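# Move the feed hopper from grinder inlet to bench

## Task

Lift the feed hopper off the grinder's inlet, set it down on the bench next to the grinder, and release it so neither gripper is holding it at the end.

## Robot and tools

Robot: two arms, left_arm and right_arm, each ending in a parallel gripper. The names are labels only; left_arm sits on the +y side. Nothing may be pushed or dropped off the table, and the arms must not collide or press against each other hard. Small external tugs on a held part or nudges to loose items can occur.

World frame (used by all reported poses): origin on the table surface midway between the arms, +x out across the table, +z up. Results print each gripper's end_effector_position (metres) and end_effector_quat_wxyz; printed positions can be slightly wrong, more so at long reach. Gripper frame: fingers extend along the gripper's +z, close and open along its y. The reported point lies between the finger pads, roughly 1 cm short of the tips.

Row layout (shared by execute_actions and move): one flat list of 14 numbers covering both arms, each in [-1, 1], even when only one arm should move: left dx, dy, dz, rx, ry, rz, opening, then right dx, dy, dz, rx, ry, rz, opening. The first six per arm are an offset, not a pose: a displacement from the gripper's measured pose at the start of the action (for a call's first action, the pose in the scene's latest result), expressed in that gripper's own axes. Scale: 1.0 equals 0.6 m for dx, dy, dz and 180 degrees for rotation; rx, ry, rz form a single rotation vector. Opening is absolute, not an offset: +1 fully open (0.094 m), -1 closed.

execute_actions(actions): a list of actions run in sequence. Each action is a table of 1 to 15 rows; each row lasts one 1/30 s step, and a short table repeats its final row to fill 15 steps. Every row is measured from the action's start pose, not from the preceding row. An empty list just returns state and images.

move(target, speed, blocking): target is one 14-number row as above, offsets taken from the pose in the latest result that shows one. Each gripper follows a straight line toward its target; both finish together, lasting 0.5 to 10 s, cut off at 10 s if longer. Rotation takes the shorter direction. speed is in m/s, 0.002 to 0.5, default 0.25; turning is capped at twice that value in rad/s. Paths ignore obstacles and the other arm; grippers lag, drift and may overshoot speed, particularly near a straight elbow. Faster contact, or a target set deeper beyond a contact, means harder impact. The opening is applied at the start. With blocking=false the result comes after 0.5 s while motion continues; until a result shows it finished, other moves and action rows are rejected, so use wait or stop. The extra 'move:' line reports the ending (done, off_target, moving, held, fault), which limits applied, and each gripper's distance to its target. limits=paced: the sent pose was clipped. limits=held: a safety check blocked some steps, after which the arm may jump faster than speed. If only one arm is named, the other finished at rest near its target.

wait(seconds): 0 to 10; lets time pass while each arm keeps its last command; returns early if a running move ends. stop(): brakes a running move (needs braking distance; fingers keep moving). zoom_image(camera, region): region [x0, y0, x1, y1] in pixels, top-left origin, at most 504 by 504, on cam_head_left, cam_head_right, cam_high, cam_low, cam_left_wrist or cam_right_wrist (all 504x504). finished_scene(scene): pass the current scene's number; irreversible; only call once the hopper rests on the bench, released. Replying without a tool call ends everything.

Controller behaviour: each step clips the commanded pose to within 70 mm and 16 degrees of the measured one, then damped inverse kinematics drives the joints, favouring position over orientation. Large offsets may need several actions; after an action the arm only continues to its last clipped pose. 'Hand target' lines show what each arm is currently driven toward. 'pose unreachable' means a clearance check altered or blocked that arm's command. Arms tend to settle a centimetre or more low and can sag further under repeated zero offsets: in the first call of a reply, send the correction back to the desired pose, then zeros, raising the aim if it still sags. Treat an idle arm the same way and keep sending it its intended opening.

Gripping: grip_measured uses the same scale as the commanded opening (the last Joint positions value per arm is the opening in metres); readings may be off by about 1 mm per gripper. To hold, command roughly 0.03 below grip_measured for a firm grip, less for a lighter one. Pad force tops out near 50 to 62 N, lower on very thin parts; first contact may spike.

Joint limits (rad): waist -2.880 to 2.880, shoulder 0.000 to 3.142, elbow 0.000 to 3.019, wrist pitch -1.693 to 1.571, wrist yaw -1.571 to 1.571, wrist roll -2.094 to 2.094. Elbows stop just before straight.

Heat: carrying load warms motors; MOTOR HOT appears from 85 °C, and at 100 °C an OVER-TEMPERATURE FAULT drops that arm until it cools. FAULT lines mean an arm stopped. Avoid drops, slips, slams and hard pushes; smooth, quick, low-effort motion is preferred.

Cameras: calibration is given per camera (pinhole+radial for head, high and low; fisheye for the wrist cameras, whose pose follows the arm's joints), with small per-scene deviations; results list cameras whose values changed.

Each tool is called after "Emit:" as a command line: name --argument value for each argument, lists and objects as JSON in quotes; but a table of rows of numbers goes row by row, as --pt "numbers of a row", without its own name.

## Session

Emit:
execute_actions --actions '[]'

Scene clock: 0.00 s.
left_arm: end_effector_position=(+0.4788, +0.5812, +0.3424) grip_measured=+1.000 end_effector_quat_wxyz=(+0.227, -0.503, +0.808, -0.206) | right_arm: end_effector_position=(+0.6678, -0.2034, +0.2514) grip_measured=+1.000 end_effector_quat_wxyz=(+0.169, +0.712, +0.674, +0.102)
Joint positions: left_arm=[ 0.751  1.566  1.675 -1.313  0.517 -0.384  0.094] | right_arm=[ 0.218  1.796  1.783 -1.208  0.194  1.841  0.094]
Joint velocities: left_arm=[-0.005  0.005  0.017 -0.007 -0.095 -0.095  0.   ] | right_arm=[-0.005  0.005 -0.002  0.002 -0.007 -0.051  0.   ]
Motor temperatures (°C, as the motors report them): left_arm=[20 23 30 19 20 19] | right_arm=[19 22 38 19 19 19]
Hand target (left_arm): +0.482, +0.584, +0.361; +0.247, -0.497, +0.808, -0.201
Hand target (right_arm): +0.674, -0.202, +0.260; +0.174, +0.712, +0.672, +0.111
camera_calibration (this result's frames):
cam_left_wrist: T_world_to_cam=[[0.716425, -0.416463, 0.559726, -0.29151], [-0.655824, -0.675672, 0.336693, 0.595758], [0.237972, -0.608297, -0.757195, 0.625223], [0, 0, 0, 1]] pos_world=[0.450772, 0.661456, 0.435994]
cam_right_wrist: T_world_to_cam=[[-0.927722, 0.00416378, -0.37325, 0.713421], [-0.180133, 0.870805, 0.457439, 0.185349], [0.326933, 0.491611, -0.807115, 0.206303], [0, 0, 0, 1]] pos_world=[0.627796, -0.265794, 0.348009]

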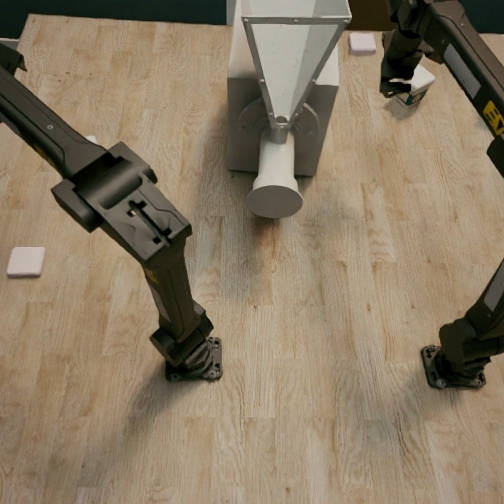

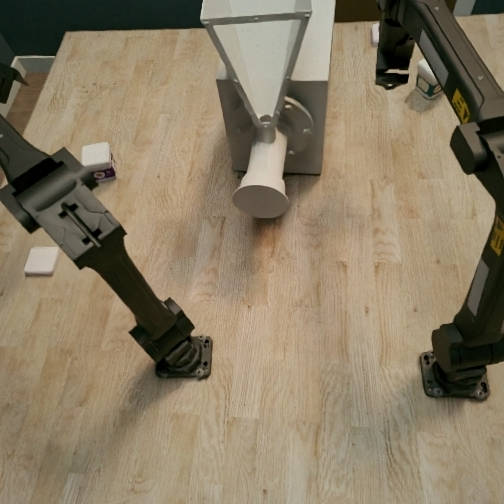

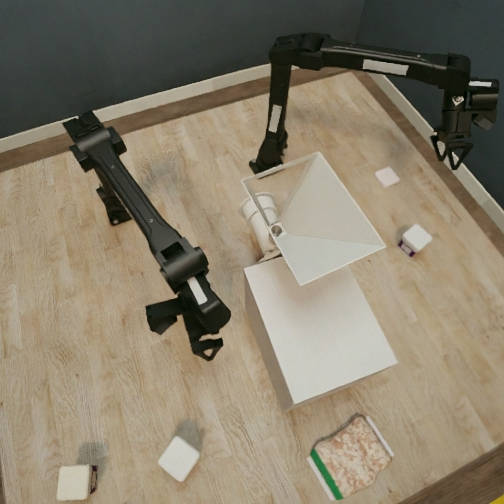

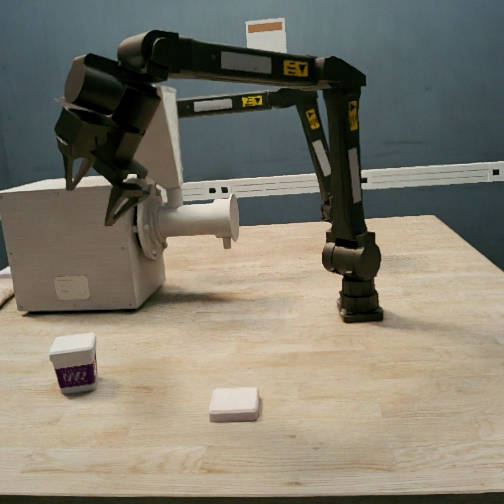

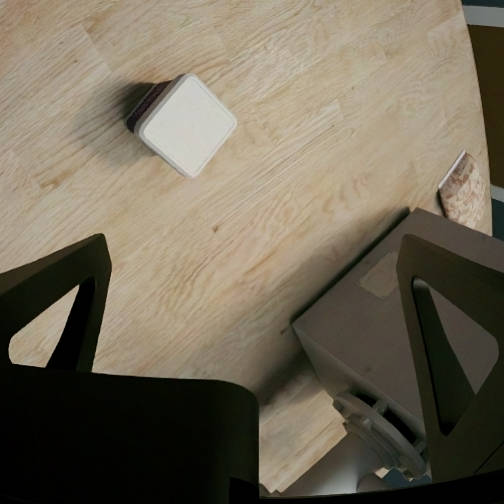

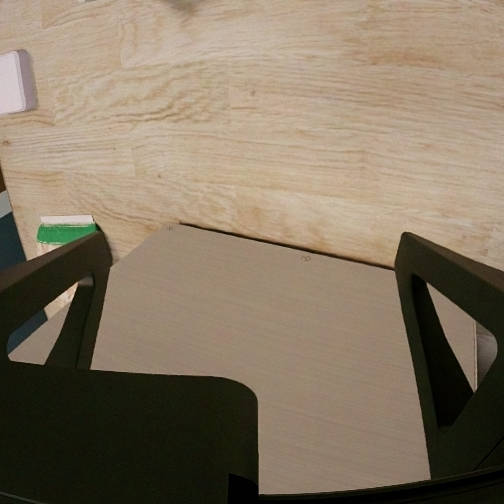

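Emit:
zoom_image --camera "cam_head_left" --region '[190, 0, 400, 230]'

Emit:
zoom_image --camera "cam_high" --region '[200, 130, 420, 420]'

Region (190, 0, 400, 230) of cam_head_left's 504x504 image, scaled by 2.191, with more detail than that image has; it fills the left 460 columns of this view, and the rest is white.

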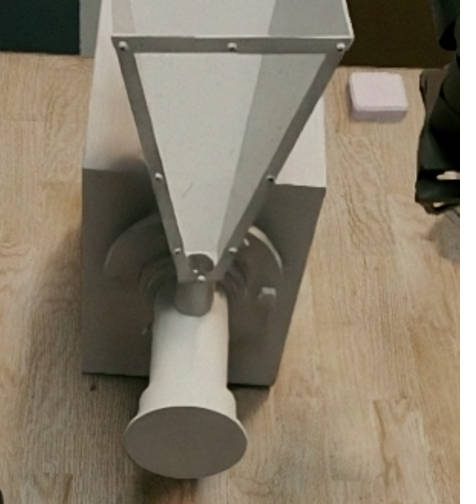

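Region (200, 130, 420, 420) of cam_high's 504x504 image, scaled by 1.738, with more detail than that image has; it fills the left 382 columns of this view, and the rest is white.

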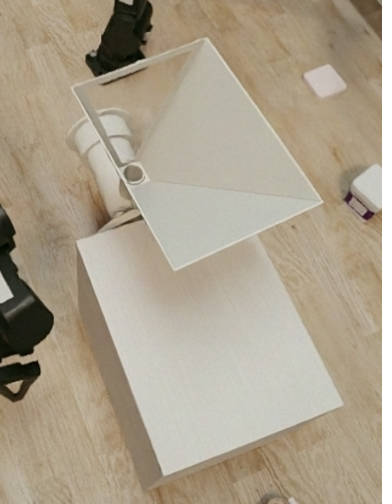

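Emit:
move --target '[0.366, -0.4952, -0.3096, 0.037, 0.0319, 0.3051, 0.3, 0.0339, -0.027, -0.6896, -0.1438, 0.0427, -0.4507, 0.5]' --speed 0.25

Scene clock: 78.70 s.
left_arm: end_effector_position=(+0.4966, +0.2851, +0.6027) grip_measured=+0.303 end_effector_quat_wxyz=(+0.337, -0.075, +0.926, -0.152) | right_arm: end_effector_position=(+0.4954, -0.1429, +0.6143) grip_measured=+0.502 end_effector_quat_wxyz=(+0.319, +0.056, +0.933, +0.154)
Joint positions: left_arm=[ 0.181  1.433  2.223 -1.699  0.398 -0.041  0.061] | right_arm=[ 0.356  1.533  2.383 -1.697 -0.003  0.507  0.071]
Joint velocities: left_arm=[-0.005 -0.015 -0.002 -0.012 -0.007  0.007 -0.001] | right_arm=[-0.005 -0.005 -0.007 -0.002  0.081 -0.037 -0.001]
Motor temperatures (°C, as the motors report them): left_arm=[20 24 35 19 20 19] | right_arm=[19 24 44 19 19 19]
Hand target (left_arm): +0.490, +0.280, +0.620; +0.354, -0.061, +0.922, -0.147
Hand target (right_arm): +0.495, -0.137, +0.621; +0.324, +0.046, +0.932, +0.158
Off the commanded pose (left_arm): 0.023 m, 7 deg.
Off the commanded pose (right_arm): 0.012 m, 3 deg.
joint sent to its limit (left arm) — the command would take joint 4 (wrist pitch) past its lower limit, so that joint was sent only as far as its limit.
joint sent to its limit (right arm) — the command would take joint 4 (wrist pitch) past its lower limit, so that joint was sent only as far as its limit.
move: off_target (left_arm, right_arm)
camera_calibration (this result's frames):
cam_left_wrist: T_world_to_cam=[[0.0303496, -0.945418, 0.324445, 0.0600244], [-0.995977, -0.0559846, -0.0699697, 0.557018], [0.0843145, -0.321016, -0.943313, 0.74445], [0, 0, 0, 1]] pos_world=[0.490187, 0.326913, 0.721749]
cam_right_wrist: T_world_to_cam=[[0.0180603, -0.952641, -0.30356, 0.0406333], [-0.99898, -0.00462828, -0.0449097, 0.524834], [0.0413779, 0.304061, -0.951753, 0.729368], [0, 0, 0, 1]] pos_world=[0.493385, -0.180635, 0.730084]

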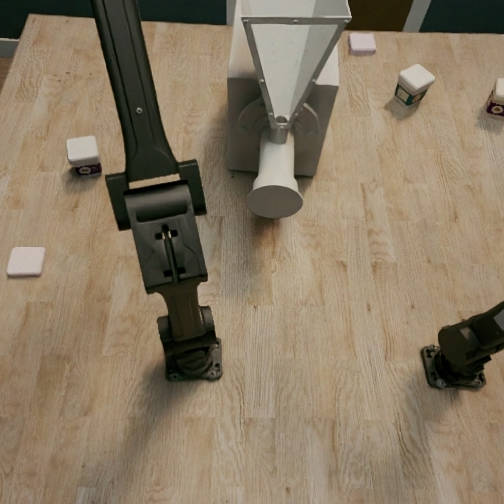

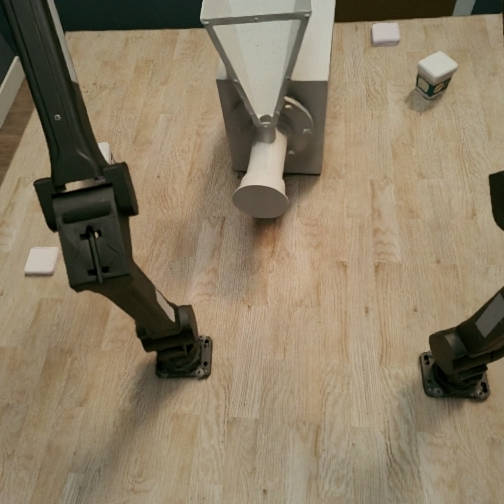

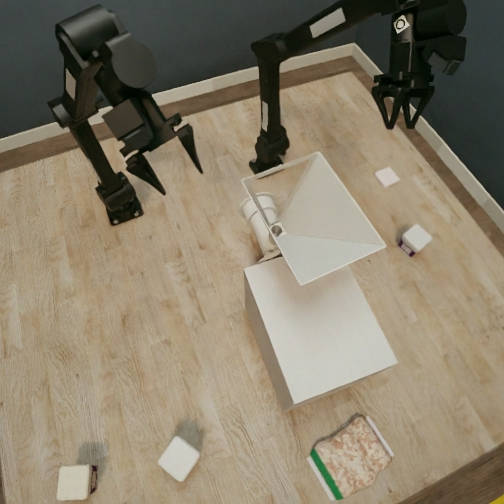

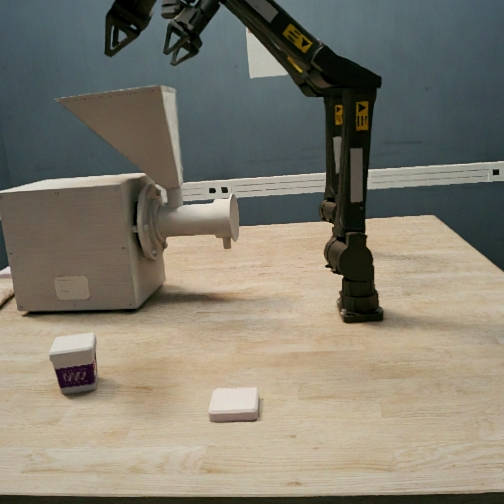

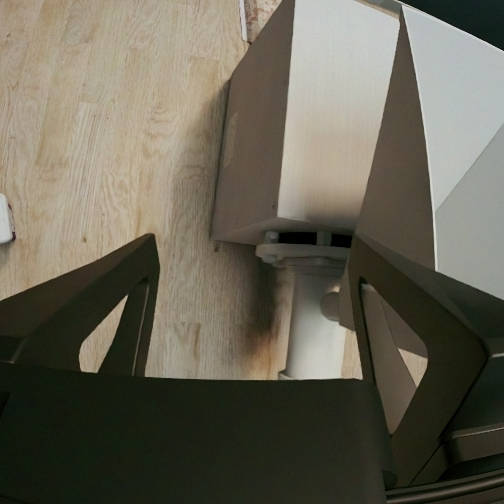

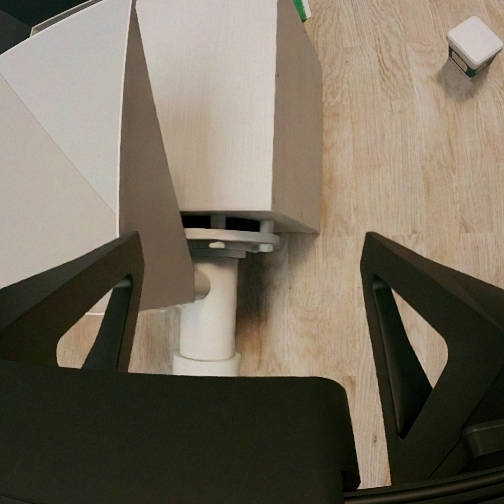

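Emit:
move --target '[0.0084, -0.2019, 0.0846, -0.002, 0.0371, 0.0117, 0.3, -0.0025, 0.144, 0.0892, 0.0038, 0.0169, -0.004, 0.5]' --speed 0.15

Scene clock: 117.90 s.
left_arm: end_effector_position=(+0.5287, +0.1626, +0.5867) grip_measured=+0.303 end_effector_quat_wxyz=(+0.296, -0.048, +0.942, -0.148) | right_arm: end_effector_position=(+0.5314, -0.0505, +0.5921) grip_measured=+0.502 end_effector_quat_wxyz=(+0.313, +0.043, +0.936, +0.156)
Joint positions: left_arm=[-0.153  1.515  2.292 -1.7    0.208 -0.248  0.061] | right_arm=[ 0.51   1.726  2.564 -1.699  0.081  0.603  0.071]
Joint velocities: left_arm=[-0.005 -0.005  0.017  0.002  0.051 -0.051  0.001] | right_arm=[-0.005  0.005  0.032  0.002 -0.037  0.022 -0.001]
Motor temperatures (°C, as the motors report them): left_arm=[20 24 34 19 20 19] | right_arm=[19 23 42 19 19 19]
Hand target (left_arm): +0.528, +0.161, +0.601; +0.310, -0.052, +0.937, -0.152
Hand target (right_arm): +0.530, -0.048, +0.603; +0.322, +0.045, +0.931, +0.164
Off the commanded pose (left_arm): 0.017 m, 1 deg.
Off the commanded pose (right_arm): 0.011 m, 2 deg.
joint sent to its limit (left arm) — the command would take joint 4 (wrist pitch) past its lower limit, so that joint was sent only as far as its limit.
joint sent to its limit (right arm) — the command would take joint 4 (wrist pitch) past its lower limit, so that joint was sent only as far as its limit.
move: off_target (left_arm, right_arm)
camera_calibration (this result's frames):
cam_left_wrist: T_world_to_cam=[[-0.00313877, -0.953461, 0.3015, -0.0190897], [-0.999959, 0.00556478, 0.0071879, 0.527876], [-0.00853116, -0.301465, -0.953439, 0.739265], [0, 0, 0, 1]] pos_world=[0.534101, 0.201724, 0.706806]
cam_right_wrist: T_world_to_cam=[[0.0408578, -0.953388, -0.298967, 0.106369], [-0.99886, -0.0315792, -0.0358033, 0.553368], [0.0246933, 0.300089, -0.953592, 0.688376], [0, 0, 0, 1]] pos_world=[0.531393, -0.0876881, 0.708042]

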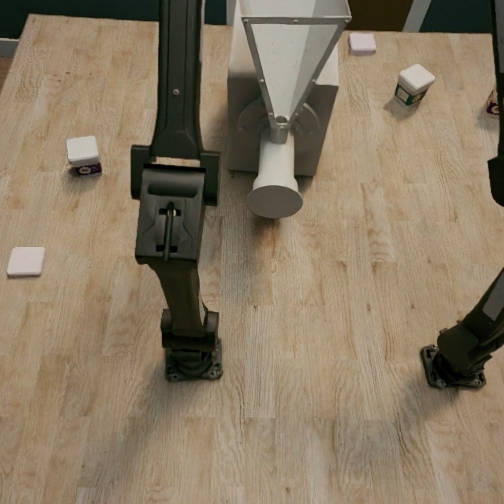

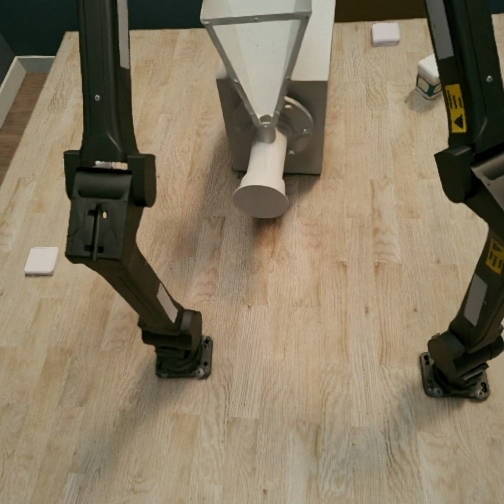

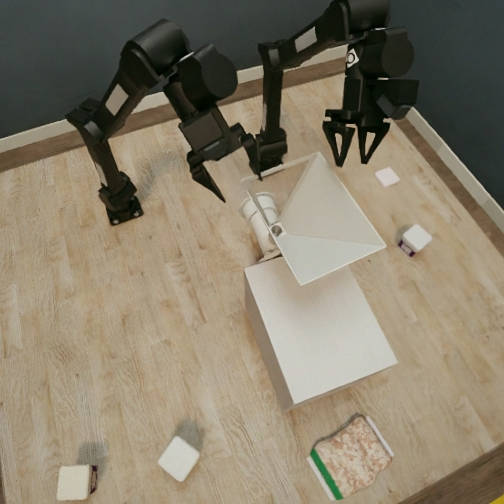

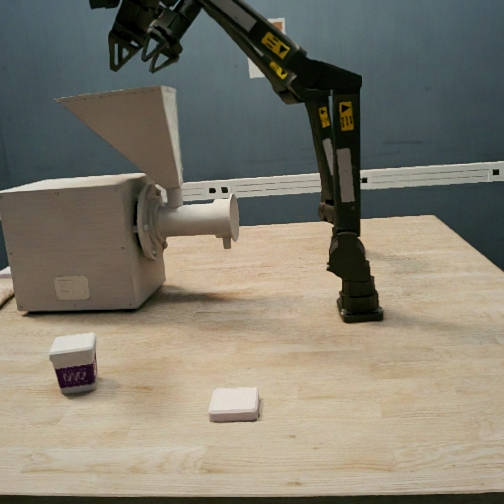

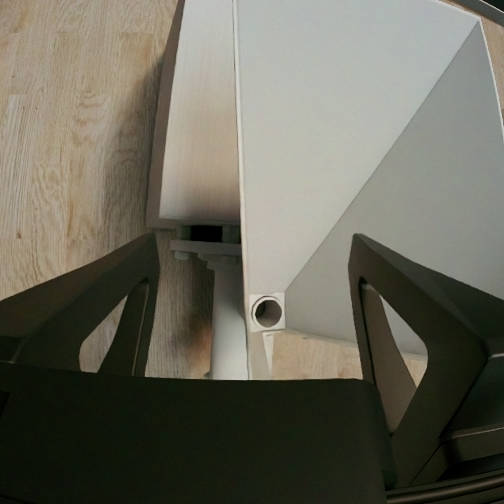

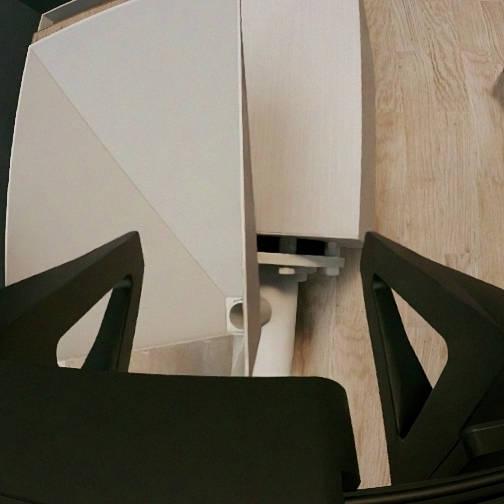

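Emit:
execute_actions --actions '[]'

Scene clock: 137.33 s.
left_arm: end_effector_position=(+0.5286, +0.1626, +0.5872) grip_measured=+0.303 end_effector_quat_wxyz=(+0.297, -0.050, +0.942, -0.149) | right_arm: end_effector_position=(+0.5313, -0.0506, +0.5927) grip_measured=+0.502 end_effector_quat_wxyz=(+0.313, +0.043, +0.936, +0.157)
Joint positions: left_arm=[-0.153  1.515  2.293 -1.7    0.208 -0.251  0.061] | right_arm=[ 0.51   1.726  2.566 -1.699  0.081  0.604  0.071]
Joint velocities: left_arm=[ 0.005 -0.015 -0.022 -0.017  0.007 -0.022 -0.001] | right_arm=[-0.005 -0.005 -0.002 -0.007  0.022 -0.037 -0.   ]
Motor temperatures (°C, as the motors report them): left_arm=[20 23 34 19 20 19] | right_arm=[19 23 42 19 19 19]
Hand target (left_arm): +0.527, +0.161, +0.601; +0.310, -0.052, +0.937, -0.152
Hand target (right_arm): +0.530, -0.048, +0.603; +0.322, +0.045, +0.931, +0.164
Off the commanded pose (left_arm): 0.016 m, 1 deg.
Off the commanded pose (right_arm): 0.011 m, 3 deg.
camera_calibration (this result's frames):
cam_left_wrist: T_world_to_cam=[[-0.000983148, -0.952911, 0.30325, -0.0214846], [-0.999972, 0.00319659, 0.0068028, 0.528406], [-0.00745183, -0.303235, -0.952887, 0.739116], [0, 0, 0, 1]] pos_world=[0.533877, 0.201964, 0.707214]
cam_right_wrist: T_world_to_cam=[[0.0403349, -0.952982, -0.300329, 0.107596], [-0.99885, -0.0306625, -0.036852, 0.553923], [0.0259104, 0.30147, -0.953124, 0.688152], [0, 0, 0, 1]] pos_world=[0.531116, -0.0879359, 0.708621]

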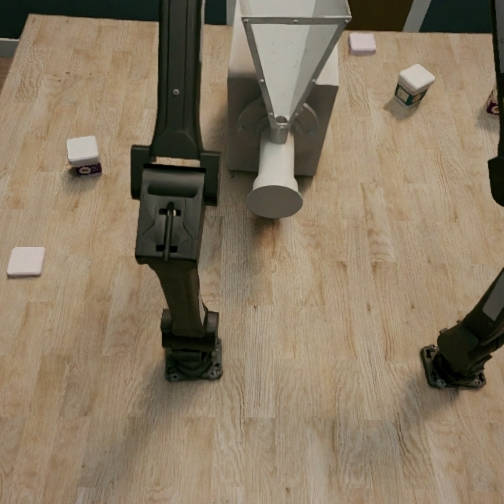

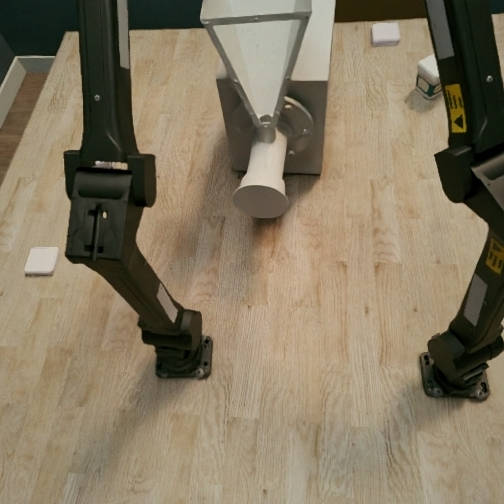

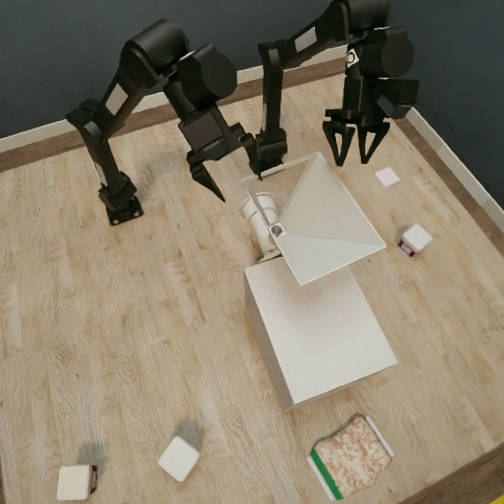

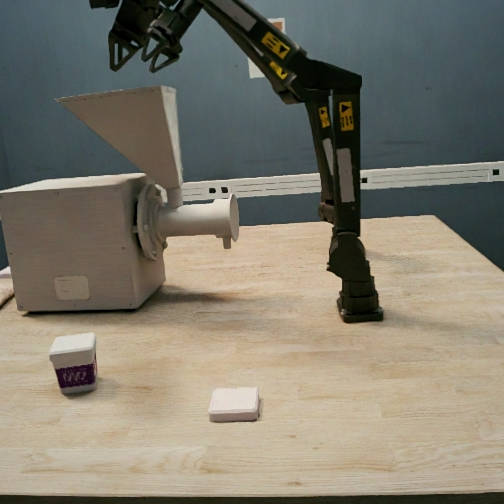

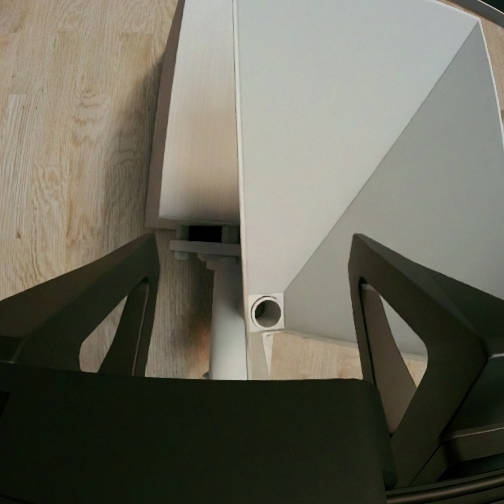

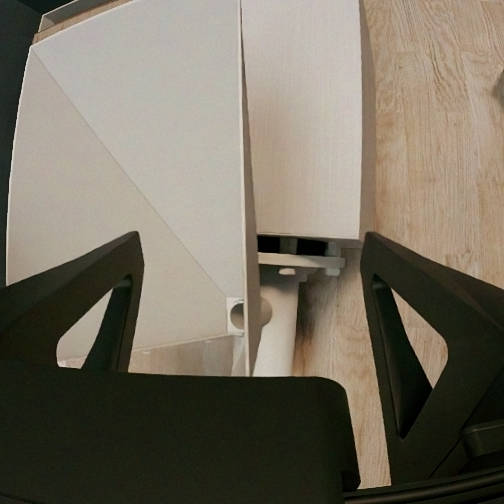

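Emit:
move --target '[0.060, 0.0026, 0.0856, 0, 0, 0, 0.303, 0.0626, -0.0036, 0.0836, 0, 0, 0, 0.502]' --speed 0.1

Scene clock: 166.20 s.
left_arm: end_effector_position=(+0.5350, +0.1508, +0.5121) grip_measured=+0.303 end_effector_quat_wxyz=(+0.278, -0.052, +0.949, -0.143) | right_arm: end_effector_position=(+0.5349, -0.0358, +0.5279) grip_measured=+0.502 end_effector_quat_wxyz=(+0.307, +0.043, +0.939, +0.150)
Joint positions: left_arm=[-0.184  1.41   1.948 -1.497  0.185 -0.274  0.061] | right_arm=[ 0.535  1.591  2.17  -1.459  0.101  0.621  0.071]
Joint velocities: left_arm=[ 0.005  0.005  0.007  0.022 -0.022  0.007  0.   ] | right_arm=[-0.005  0.015 -0.007 -0.012  0.037 -0.081 -0.   ]
Motor temperatures (°C, as the motors report them): left_arm=[20 23 34 19 19 19] | right_arm=[19 24 42 19 19 19]
Hand target (left_arm): +0.529, +0.146, +0.527; +0.296, -0.050, +0.942, -0.149
Hand target (right_arm): +0.532, -0.032, +0.533; +0.313, +0.043, +0.936, +0.156
Off the commanded pose (left_arm): 0.017 m, 2 deg.
Off the commanded pose (right_arm): 0.007 m, 1 deg.
move: off_target (left_arm)
camera_calibration (this result's frames):
cam_left_wrist: T_world_to_cam=[[0.0118421, -0.955655, 0.294249, -0.0117443], [-0.998886, 0.00213691, 0.0471405, 0.514253], [-0.0456788, -0.29448, -0.954565, 0.683976], [0, 0, 0, 1]] pos_world=[0.545063, 0.189094, 0.632113]
cam_right_wrist: T_world_to_cam=[[0.0347891, -0.957001, -0.287992, 0.0984068], [-0.999316, -0.029705, -0.022006, 0.548091], [0.0125049, 0.28856, -0.95738, 0.630717], [0, 0, 0, 1]] pos_world=[0.536406, -0.0715435, 0.644238]

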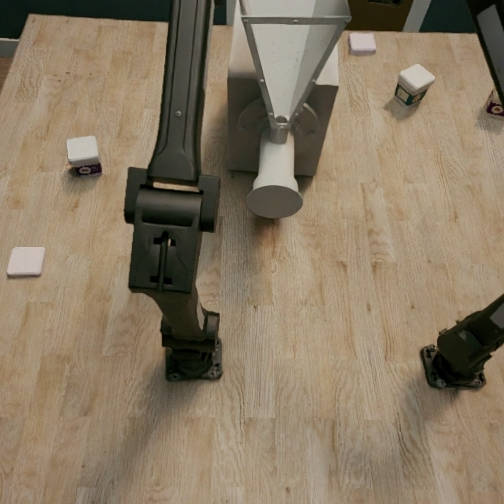

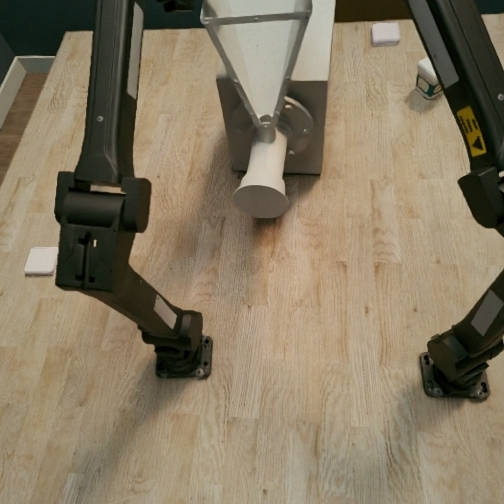

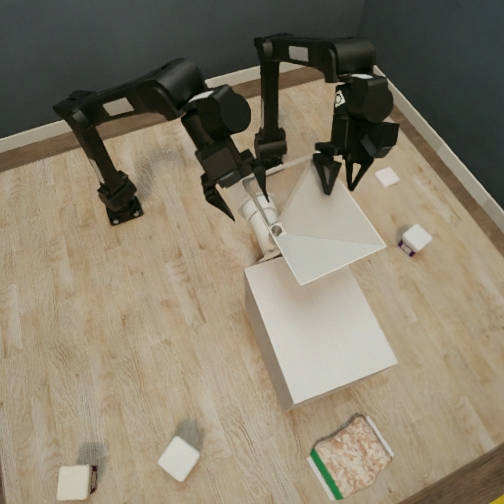

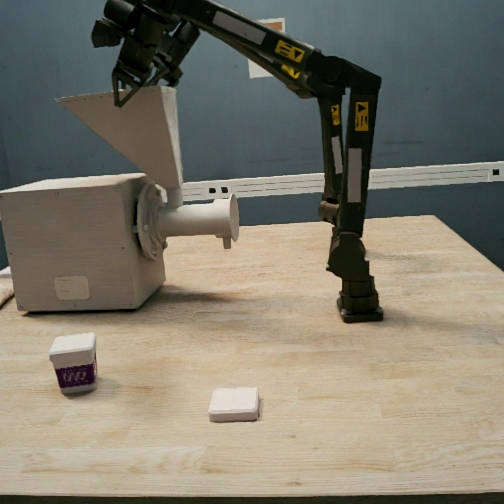

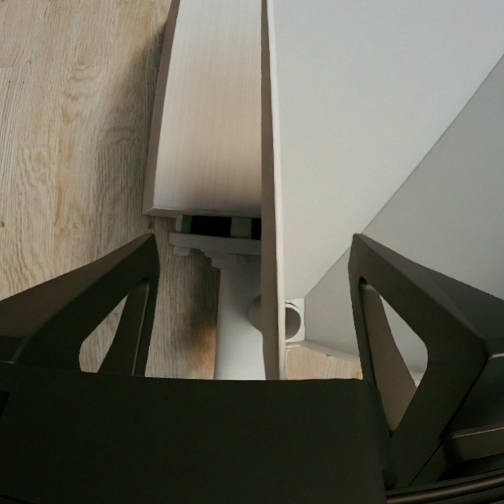

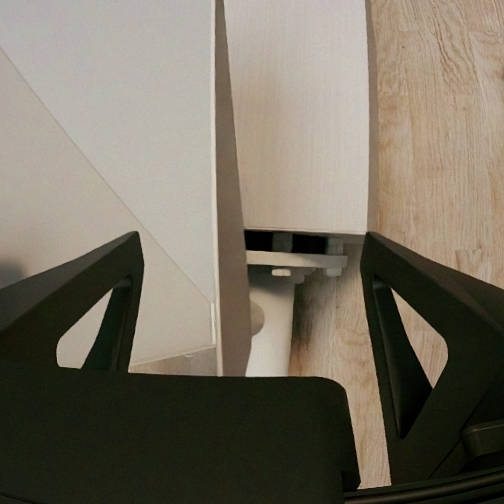

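Emit:
execute_actions --actions '[[[0.0077, -0.0136, -0.004, 0, 0, 0, 0.303, 0.027, 0.0057, 0.0259, 0, 0, 0, 0.502]]]'

Scene clock: 185.63 s.
left_arm: end_effector_position=(+0.5346, +0.1487, +0.5069) grip_measured=+0.303 end_effector_quat_wxyz=(+0.273, -0.052, +0.950, -0.140) | right_arm: end_effector_position=(+0.5314, -0.0307, +0.5050) grip_measured=+0.502 end_effector_quat_wxyz=(+0.302, +0.043, +0.942, +0.144)
Joint positions: left_arm=[-0.191  1.41   1.937 -1.497  0.176 -0.278  0.061] | right_arm=[ 0.549  1.563  2.074 -1.408  0.113  0.631  0.071]
Joint velocities: left_arm=[-0.024 -0.005  0.017 -0.007 -0.022  0.022  0.   ] | right_arm=[-0.015  0.005  0.002  0.002  0.007 -0.037 -0.001]
Motor temperatures (°C, as the motors report them): left_arm=[20 24 33 19 19 19] | right_arm=[19 24 41 19 19 19]
Hand target (left_arm): +0.530, +0.143, +0.514; +0.278, -0.052, +0.948, -0.143
Hand target (right_arm): +0.531, -0.026, +0.508; +0.307, +0.043, +0.939, +0.150
Off the commanded pose (left_arm): 0.010 m, 1 deg.
Off the commanded pose (right_arm): 0.006 m, 1 deg.
camera_calibration (this result's frames):
cam_left_wrist: T_world_to_cam=[[0.0162184, -0.957261, 0.28877, -0.0115818], [-0.998311, 0.000609536, 0.0580894, 0.508494], [-0.0557827, -0.289224, -0.955635, 0.68352], [0, 0, 0, 1]] pos_world=[0.545952, 0.186294, 0.627002]
cam_right_wrist: T_world_to_cam=[[0.0305536, -0.960329, -0.277191, 0.0935229], [-0.999532, -0.0290347, -0.00958371, 0.538043], [0.00115536, 0.277354, -0.960767, 0.614787], [0, 0, 0, 1]] pos_world=[0.534224, -0.0650791, 0.621747]

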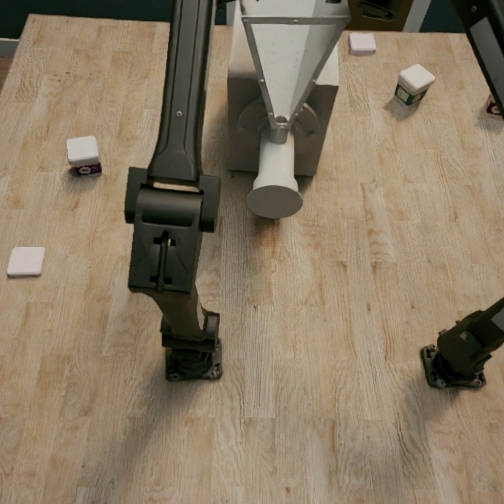

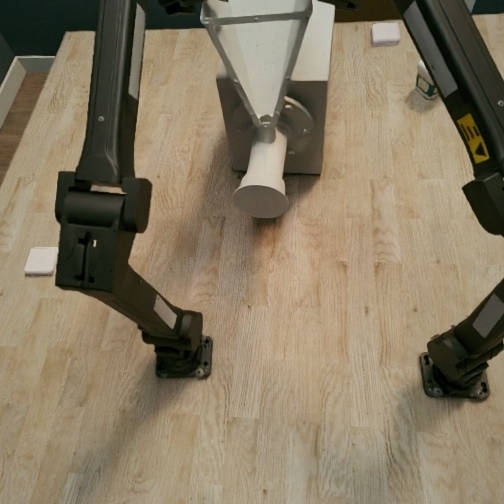

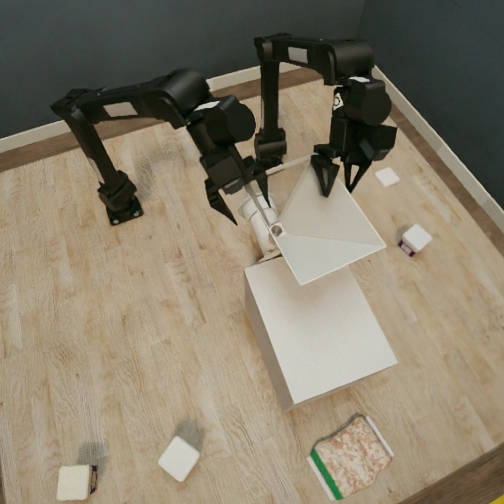

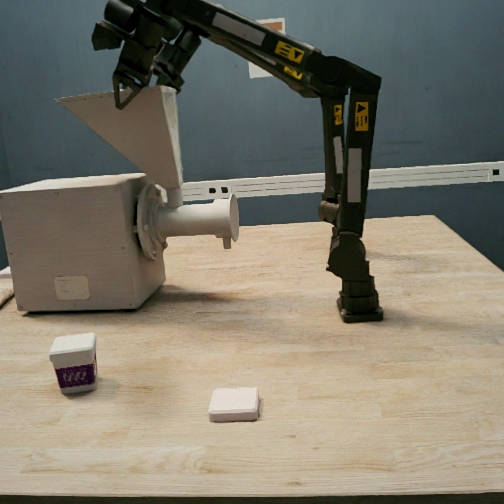

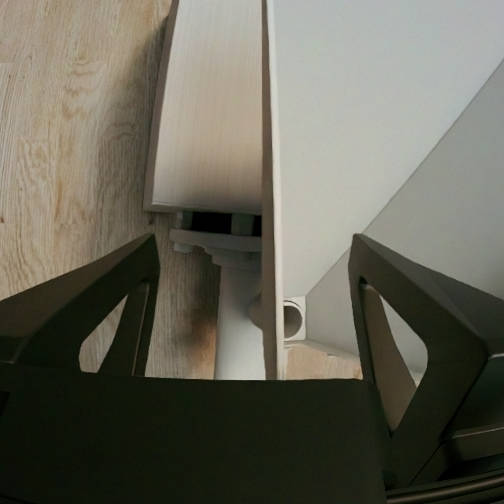

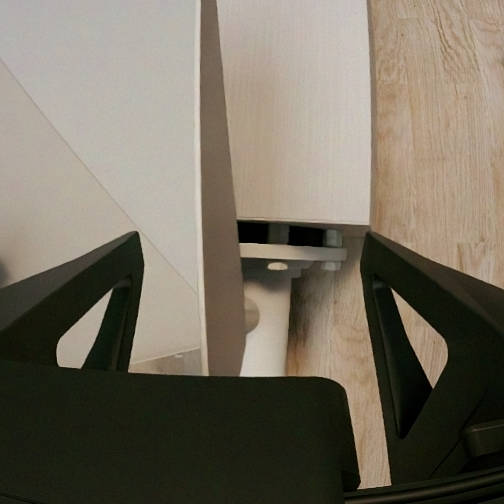

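Emit:
zoom_image --camera "cam_low" --region '[40, 0, 240, 200]'

Emit:
zoom_image --camera "cam_high" --region '[180, 80, 420, 300]'

Region (40, 0, 240, 200) of cam_low's 504x504 image, scaled by 2.520, with more detail than that image has.

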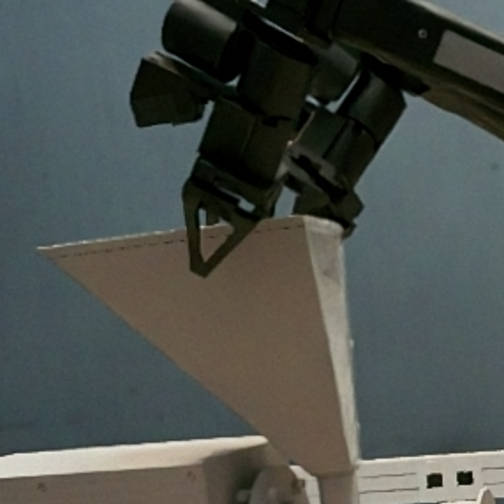

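Region (180, 80, 420, 300) of cam_high's 504x504 image, scaled by 2.100, with more detail than that image has; it fills the top 462 rows of this view, and the rest is white.

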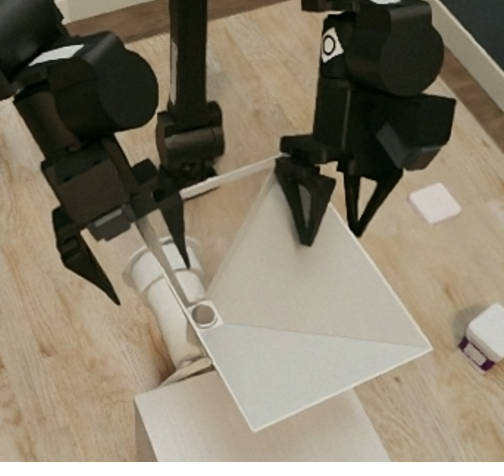

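Emit:
execute_actions --actions '[[[0.0069, -0.018, -0.0039, 0, 0, 0, 0.303, 0.0053, 0.0189, 0.0077, 0, 0, 0, 0.502]]]'

Scene clock: 208.90 s.
left_arm: end_effector_position=(+0.5338, +0.1436, +0.5066) grip_measured=+0.303 end_effector_quat_wxyz=(+0.273, -0.052, +0.951, -0.138) | right_arm: end_effector_position=(+0.5282, -0.0257, +0.5052) grip_measured=+0.502 end_effector_quat_wxyz=(+0.303, +0.043, +0.941, +0.143)
Joint positions: left_arm=[-0.206  1.41   1.937 -1.497  0.164 -0.288  0.061] | right_arm=[ 0.563  1.563  2.074 -1.408  0.125  0.641  0.071]
Joint velocities: left_arm=[-0.015 -0.005  0.012 -0.017  0.037  0.037 -0.   ] | right_arm=[-0.015 -0.015  0.002 -0.017 -0.051  0.022  0.   ]
Motor temperatures (°C, as the motors report them): left_arm=[20 24 32 19 19 19] | right_arm=[19 24 41 19 19 19]
Hand target (left_arm): +0.530, +0.139, +0.510; +0.273, -0.052, +0.950, -0.140
Hand target (right_arm): +0.531, -0.018, +0.503; +0.302, +0.043, +0.942, +0.144
Off the commanded pose (left_arm): 0.007 m, 0 deg.
Off the commanded pose (right_arm): 0.008 m, 0 deg.
camera_calibration (this result's frames):
cam_left_wrist: T_world_to_cam=[[0.0166661, -0.958665, 0.284049, -0.0139687], [-0.998251, 0.00016219, 0.0591183, 0.507182], [-0.0567208, -0.284537, -0.956986, 0.682243], [0, 0, 0, 1]] pos_world=[0.545225, 0.18065, 0.62688]
cam_right_wrist: T_world_to_cam=[[0.0305046, -0.96088, -0.275281, 0.097518], [-0.999527, -0.0282494, -0.0121546, 0.53635], [0.0039026, 0.275522, -0.961287, 0.612344], [0, 0, 0, 1]] pos_world=[0.530731, -0.0598595, 0.622002]

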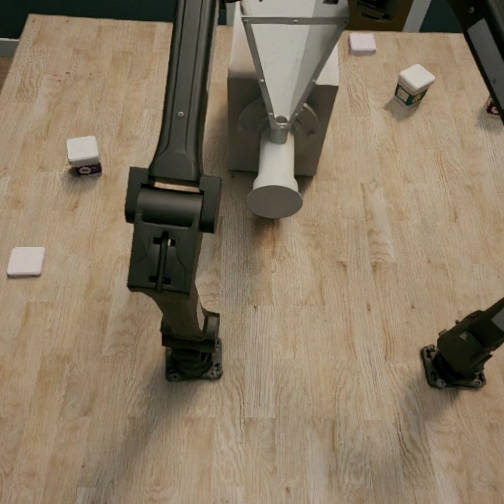

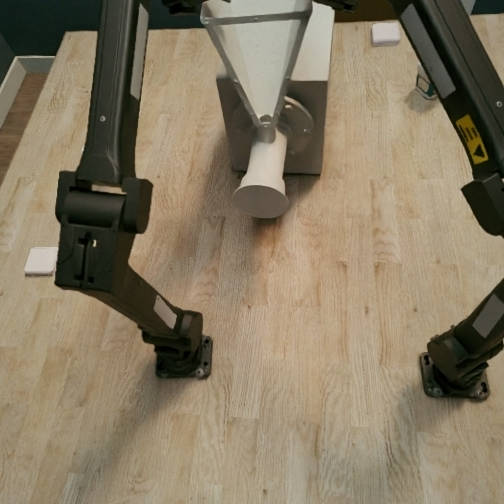

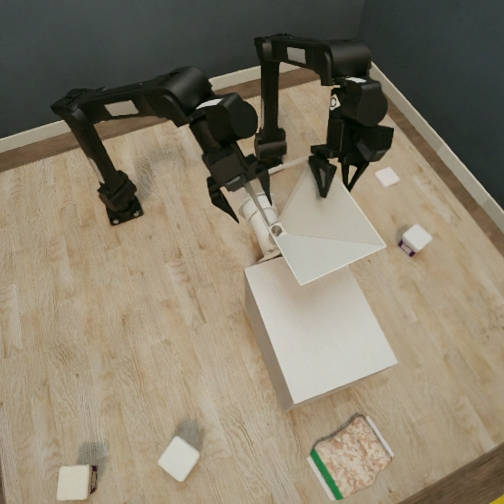

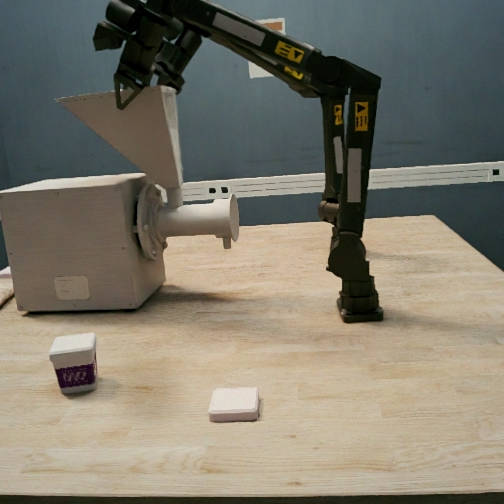

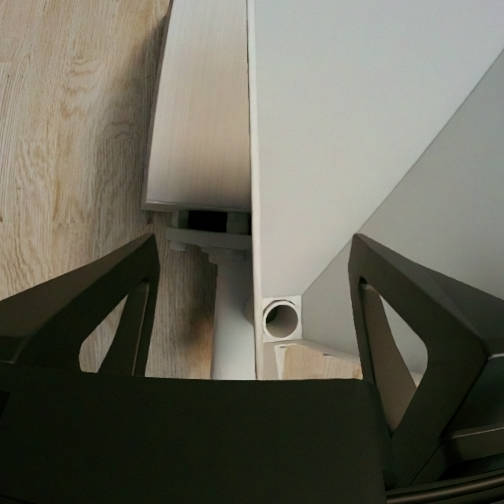

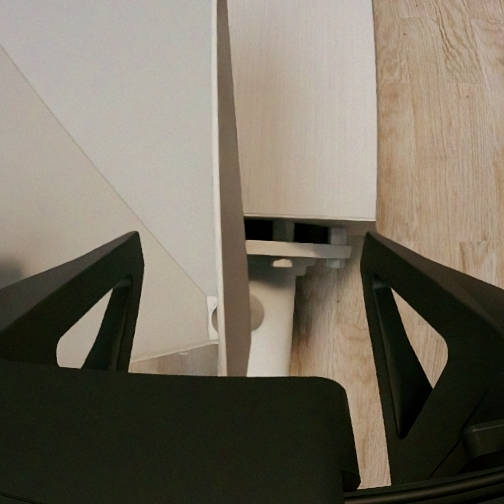

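Emit:
execute_actions --actions '[[[0.0042, -0.0095, -0.0063, 0, 0, 0, 0.303, 0.0017, 0.0213, 0.0112, 0, 0, 0, 0.502]], [[0.0042, -0.0095, -0.0063, 0, 0, 0, -1, 0.0, 0.0117, 0.0088, 0, 0, 0, -1]], [[0.002, -0.004, -0.004, 0, 0, 0, -1, 0.0, 0.004, 0.0, 0, 0, 0, -1]]]'

Scene clock: 218.57 s.
left_arm: end_effector_position=(+0.5342, +0.1420, +0.5069) grip_measured=-0.972 end_effector_quat_wxyz=(+0.272, -0.065, +0.950, -0.140) | right_arm: end_effector_position=(+0.5283, -0.0147, +0.4988) grip_measured=-0.970 end_effector_quat_wxyz=(+0.301, +0.036, +0.943, +0.139)
Joint positions: left_arm=[-0.211  1.41   1.937 -1.494  0.158 -0.319  0.001] | right_arm=[ 0.582  1.577  2.074 -1.403  0.136  0.643  0.001]
Joint velocities: left_arm=[-0.015 -0.034 -0.012  0.002 -0.007  0.007  0.   ] | right_arm=[-0.005  0.015 -0.012  0.002  0.022 -0.095  0.   ]
Motor temperatures (°C, as the motors report them): left_arm=[20 24 32 19 19 19] | right_arm=[19 24 41 19 19 19]
Hand target (left_arm): +0.532, +0.140, +0.509; +0.273, -0.062, +0.950, -0.139
Hand target (right_arm): +0.528, -0.012, +0.499; +0.301, +0.037, +0.943, +0.140
Off the commanded pose (left_arm): 0.004 m, 0 deg.
Off the commanded pose (right_arm): 0.002 m, 0 deg.
camera_calibration (this result's frames):
cam_left_wrist: T_world_to_cam=[[0.0399972, -0.954625, 0.295111, -0.0342674], [-0.997802, -0.022545, 0.0623061, 0.508965], [-0.0528257, -0.296954, -0.953429, 0.679999], [0, 0, 0, 1]] pos_world=[0.545138, 0.180691, 0.626732]
cam_right_wrist: T_world_to_cam=[[0.0395753, -0.963462, -0.264904, 0.0962563], [-0.999216, -0.0383192, -0.00990965, 0.535211], [-0.000603346, 0.265089, -0.964224, 0.606896], [0, 0, 0, 1]] pos_world=[0.531348, -0.0476329, 0.615986]

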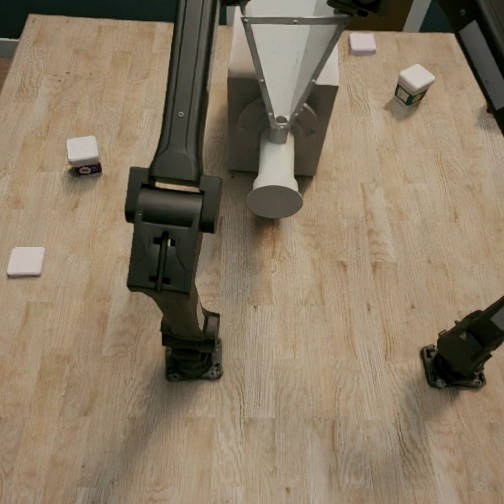

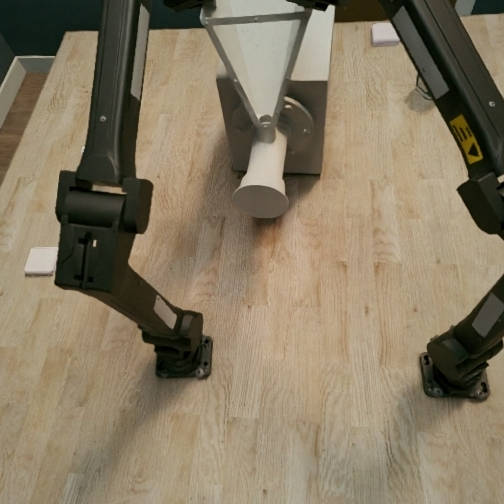

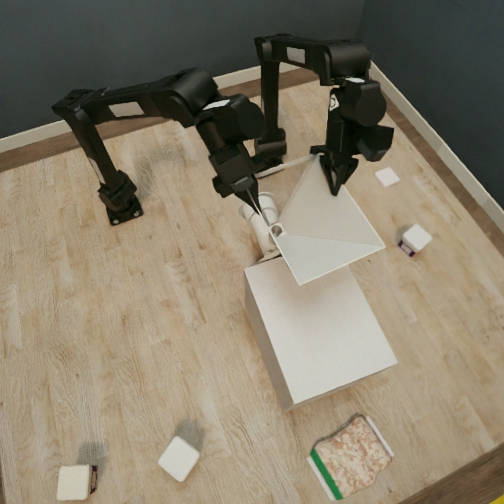

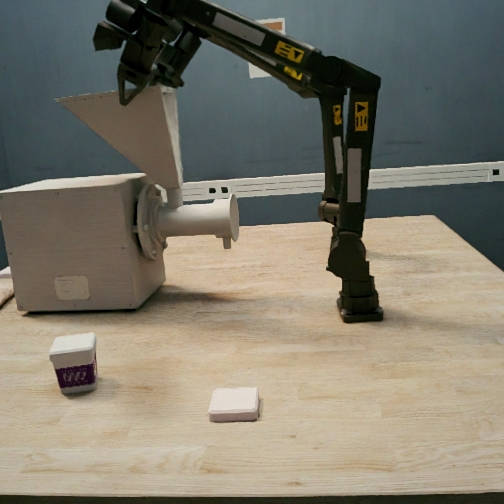

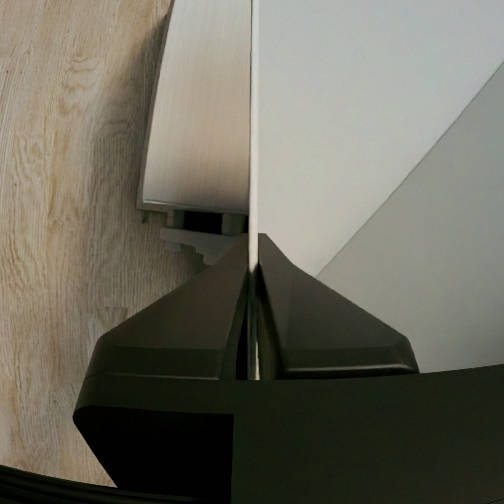

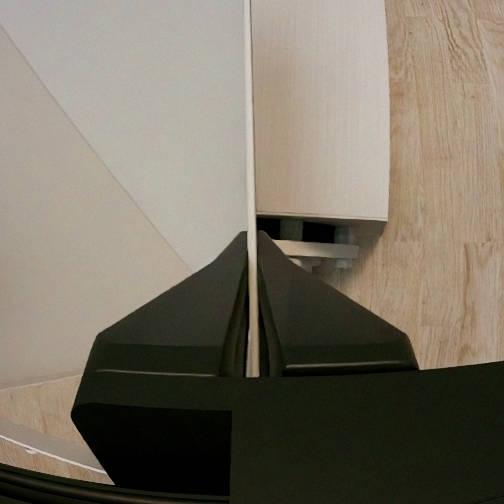

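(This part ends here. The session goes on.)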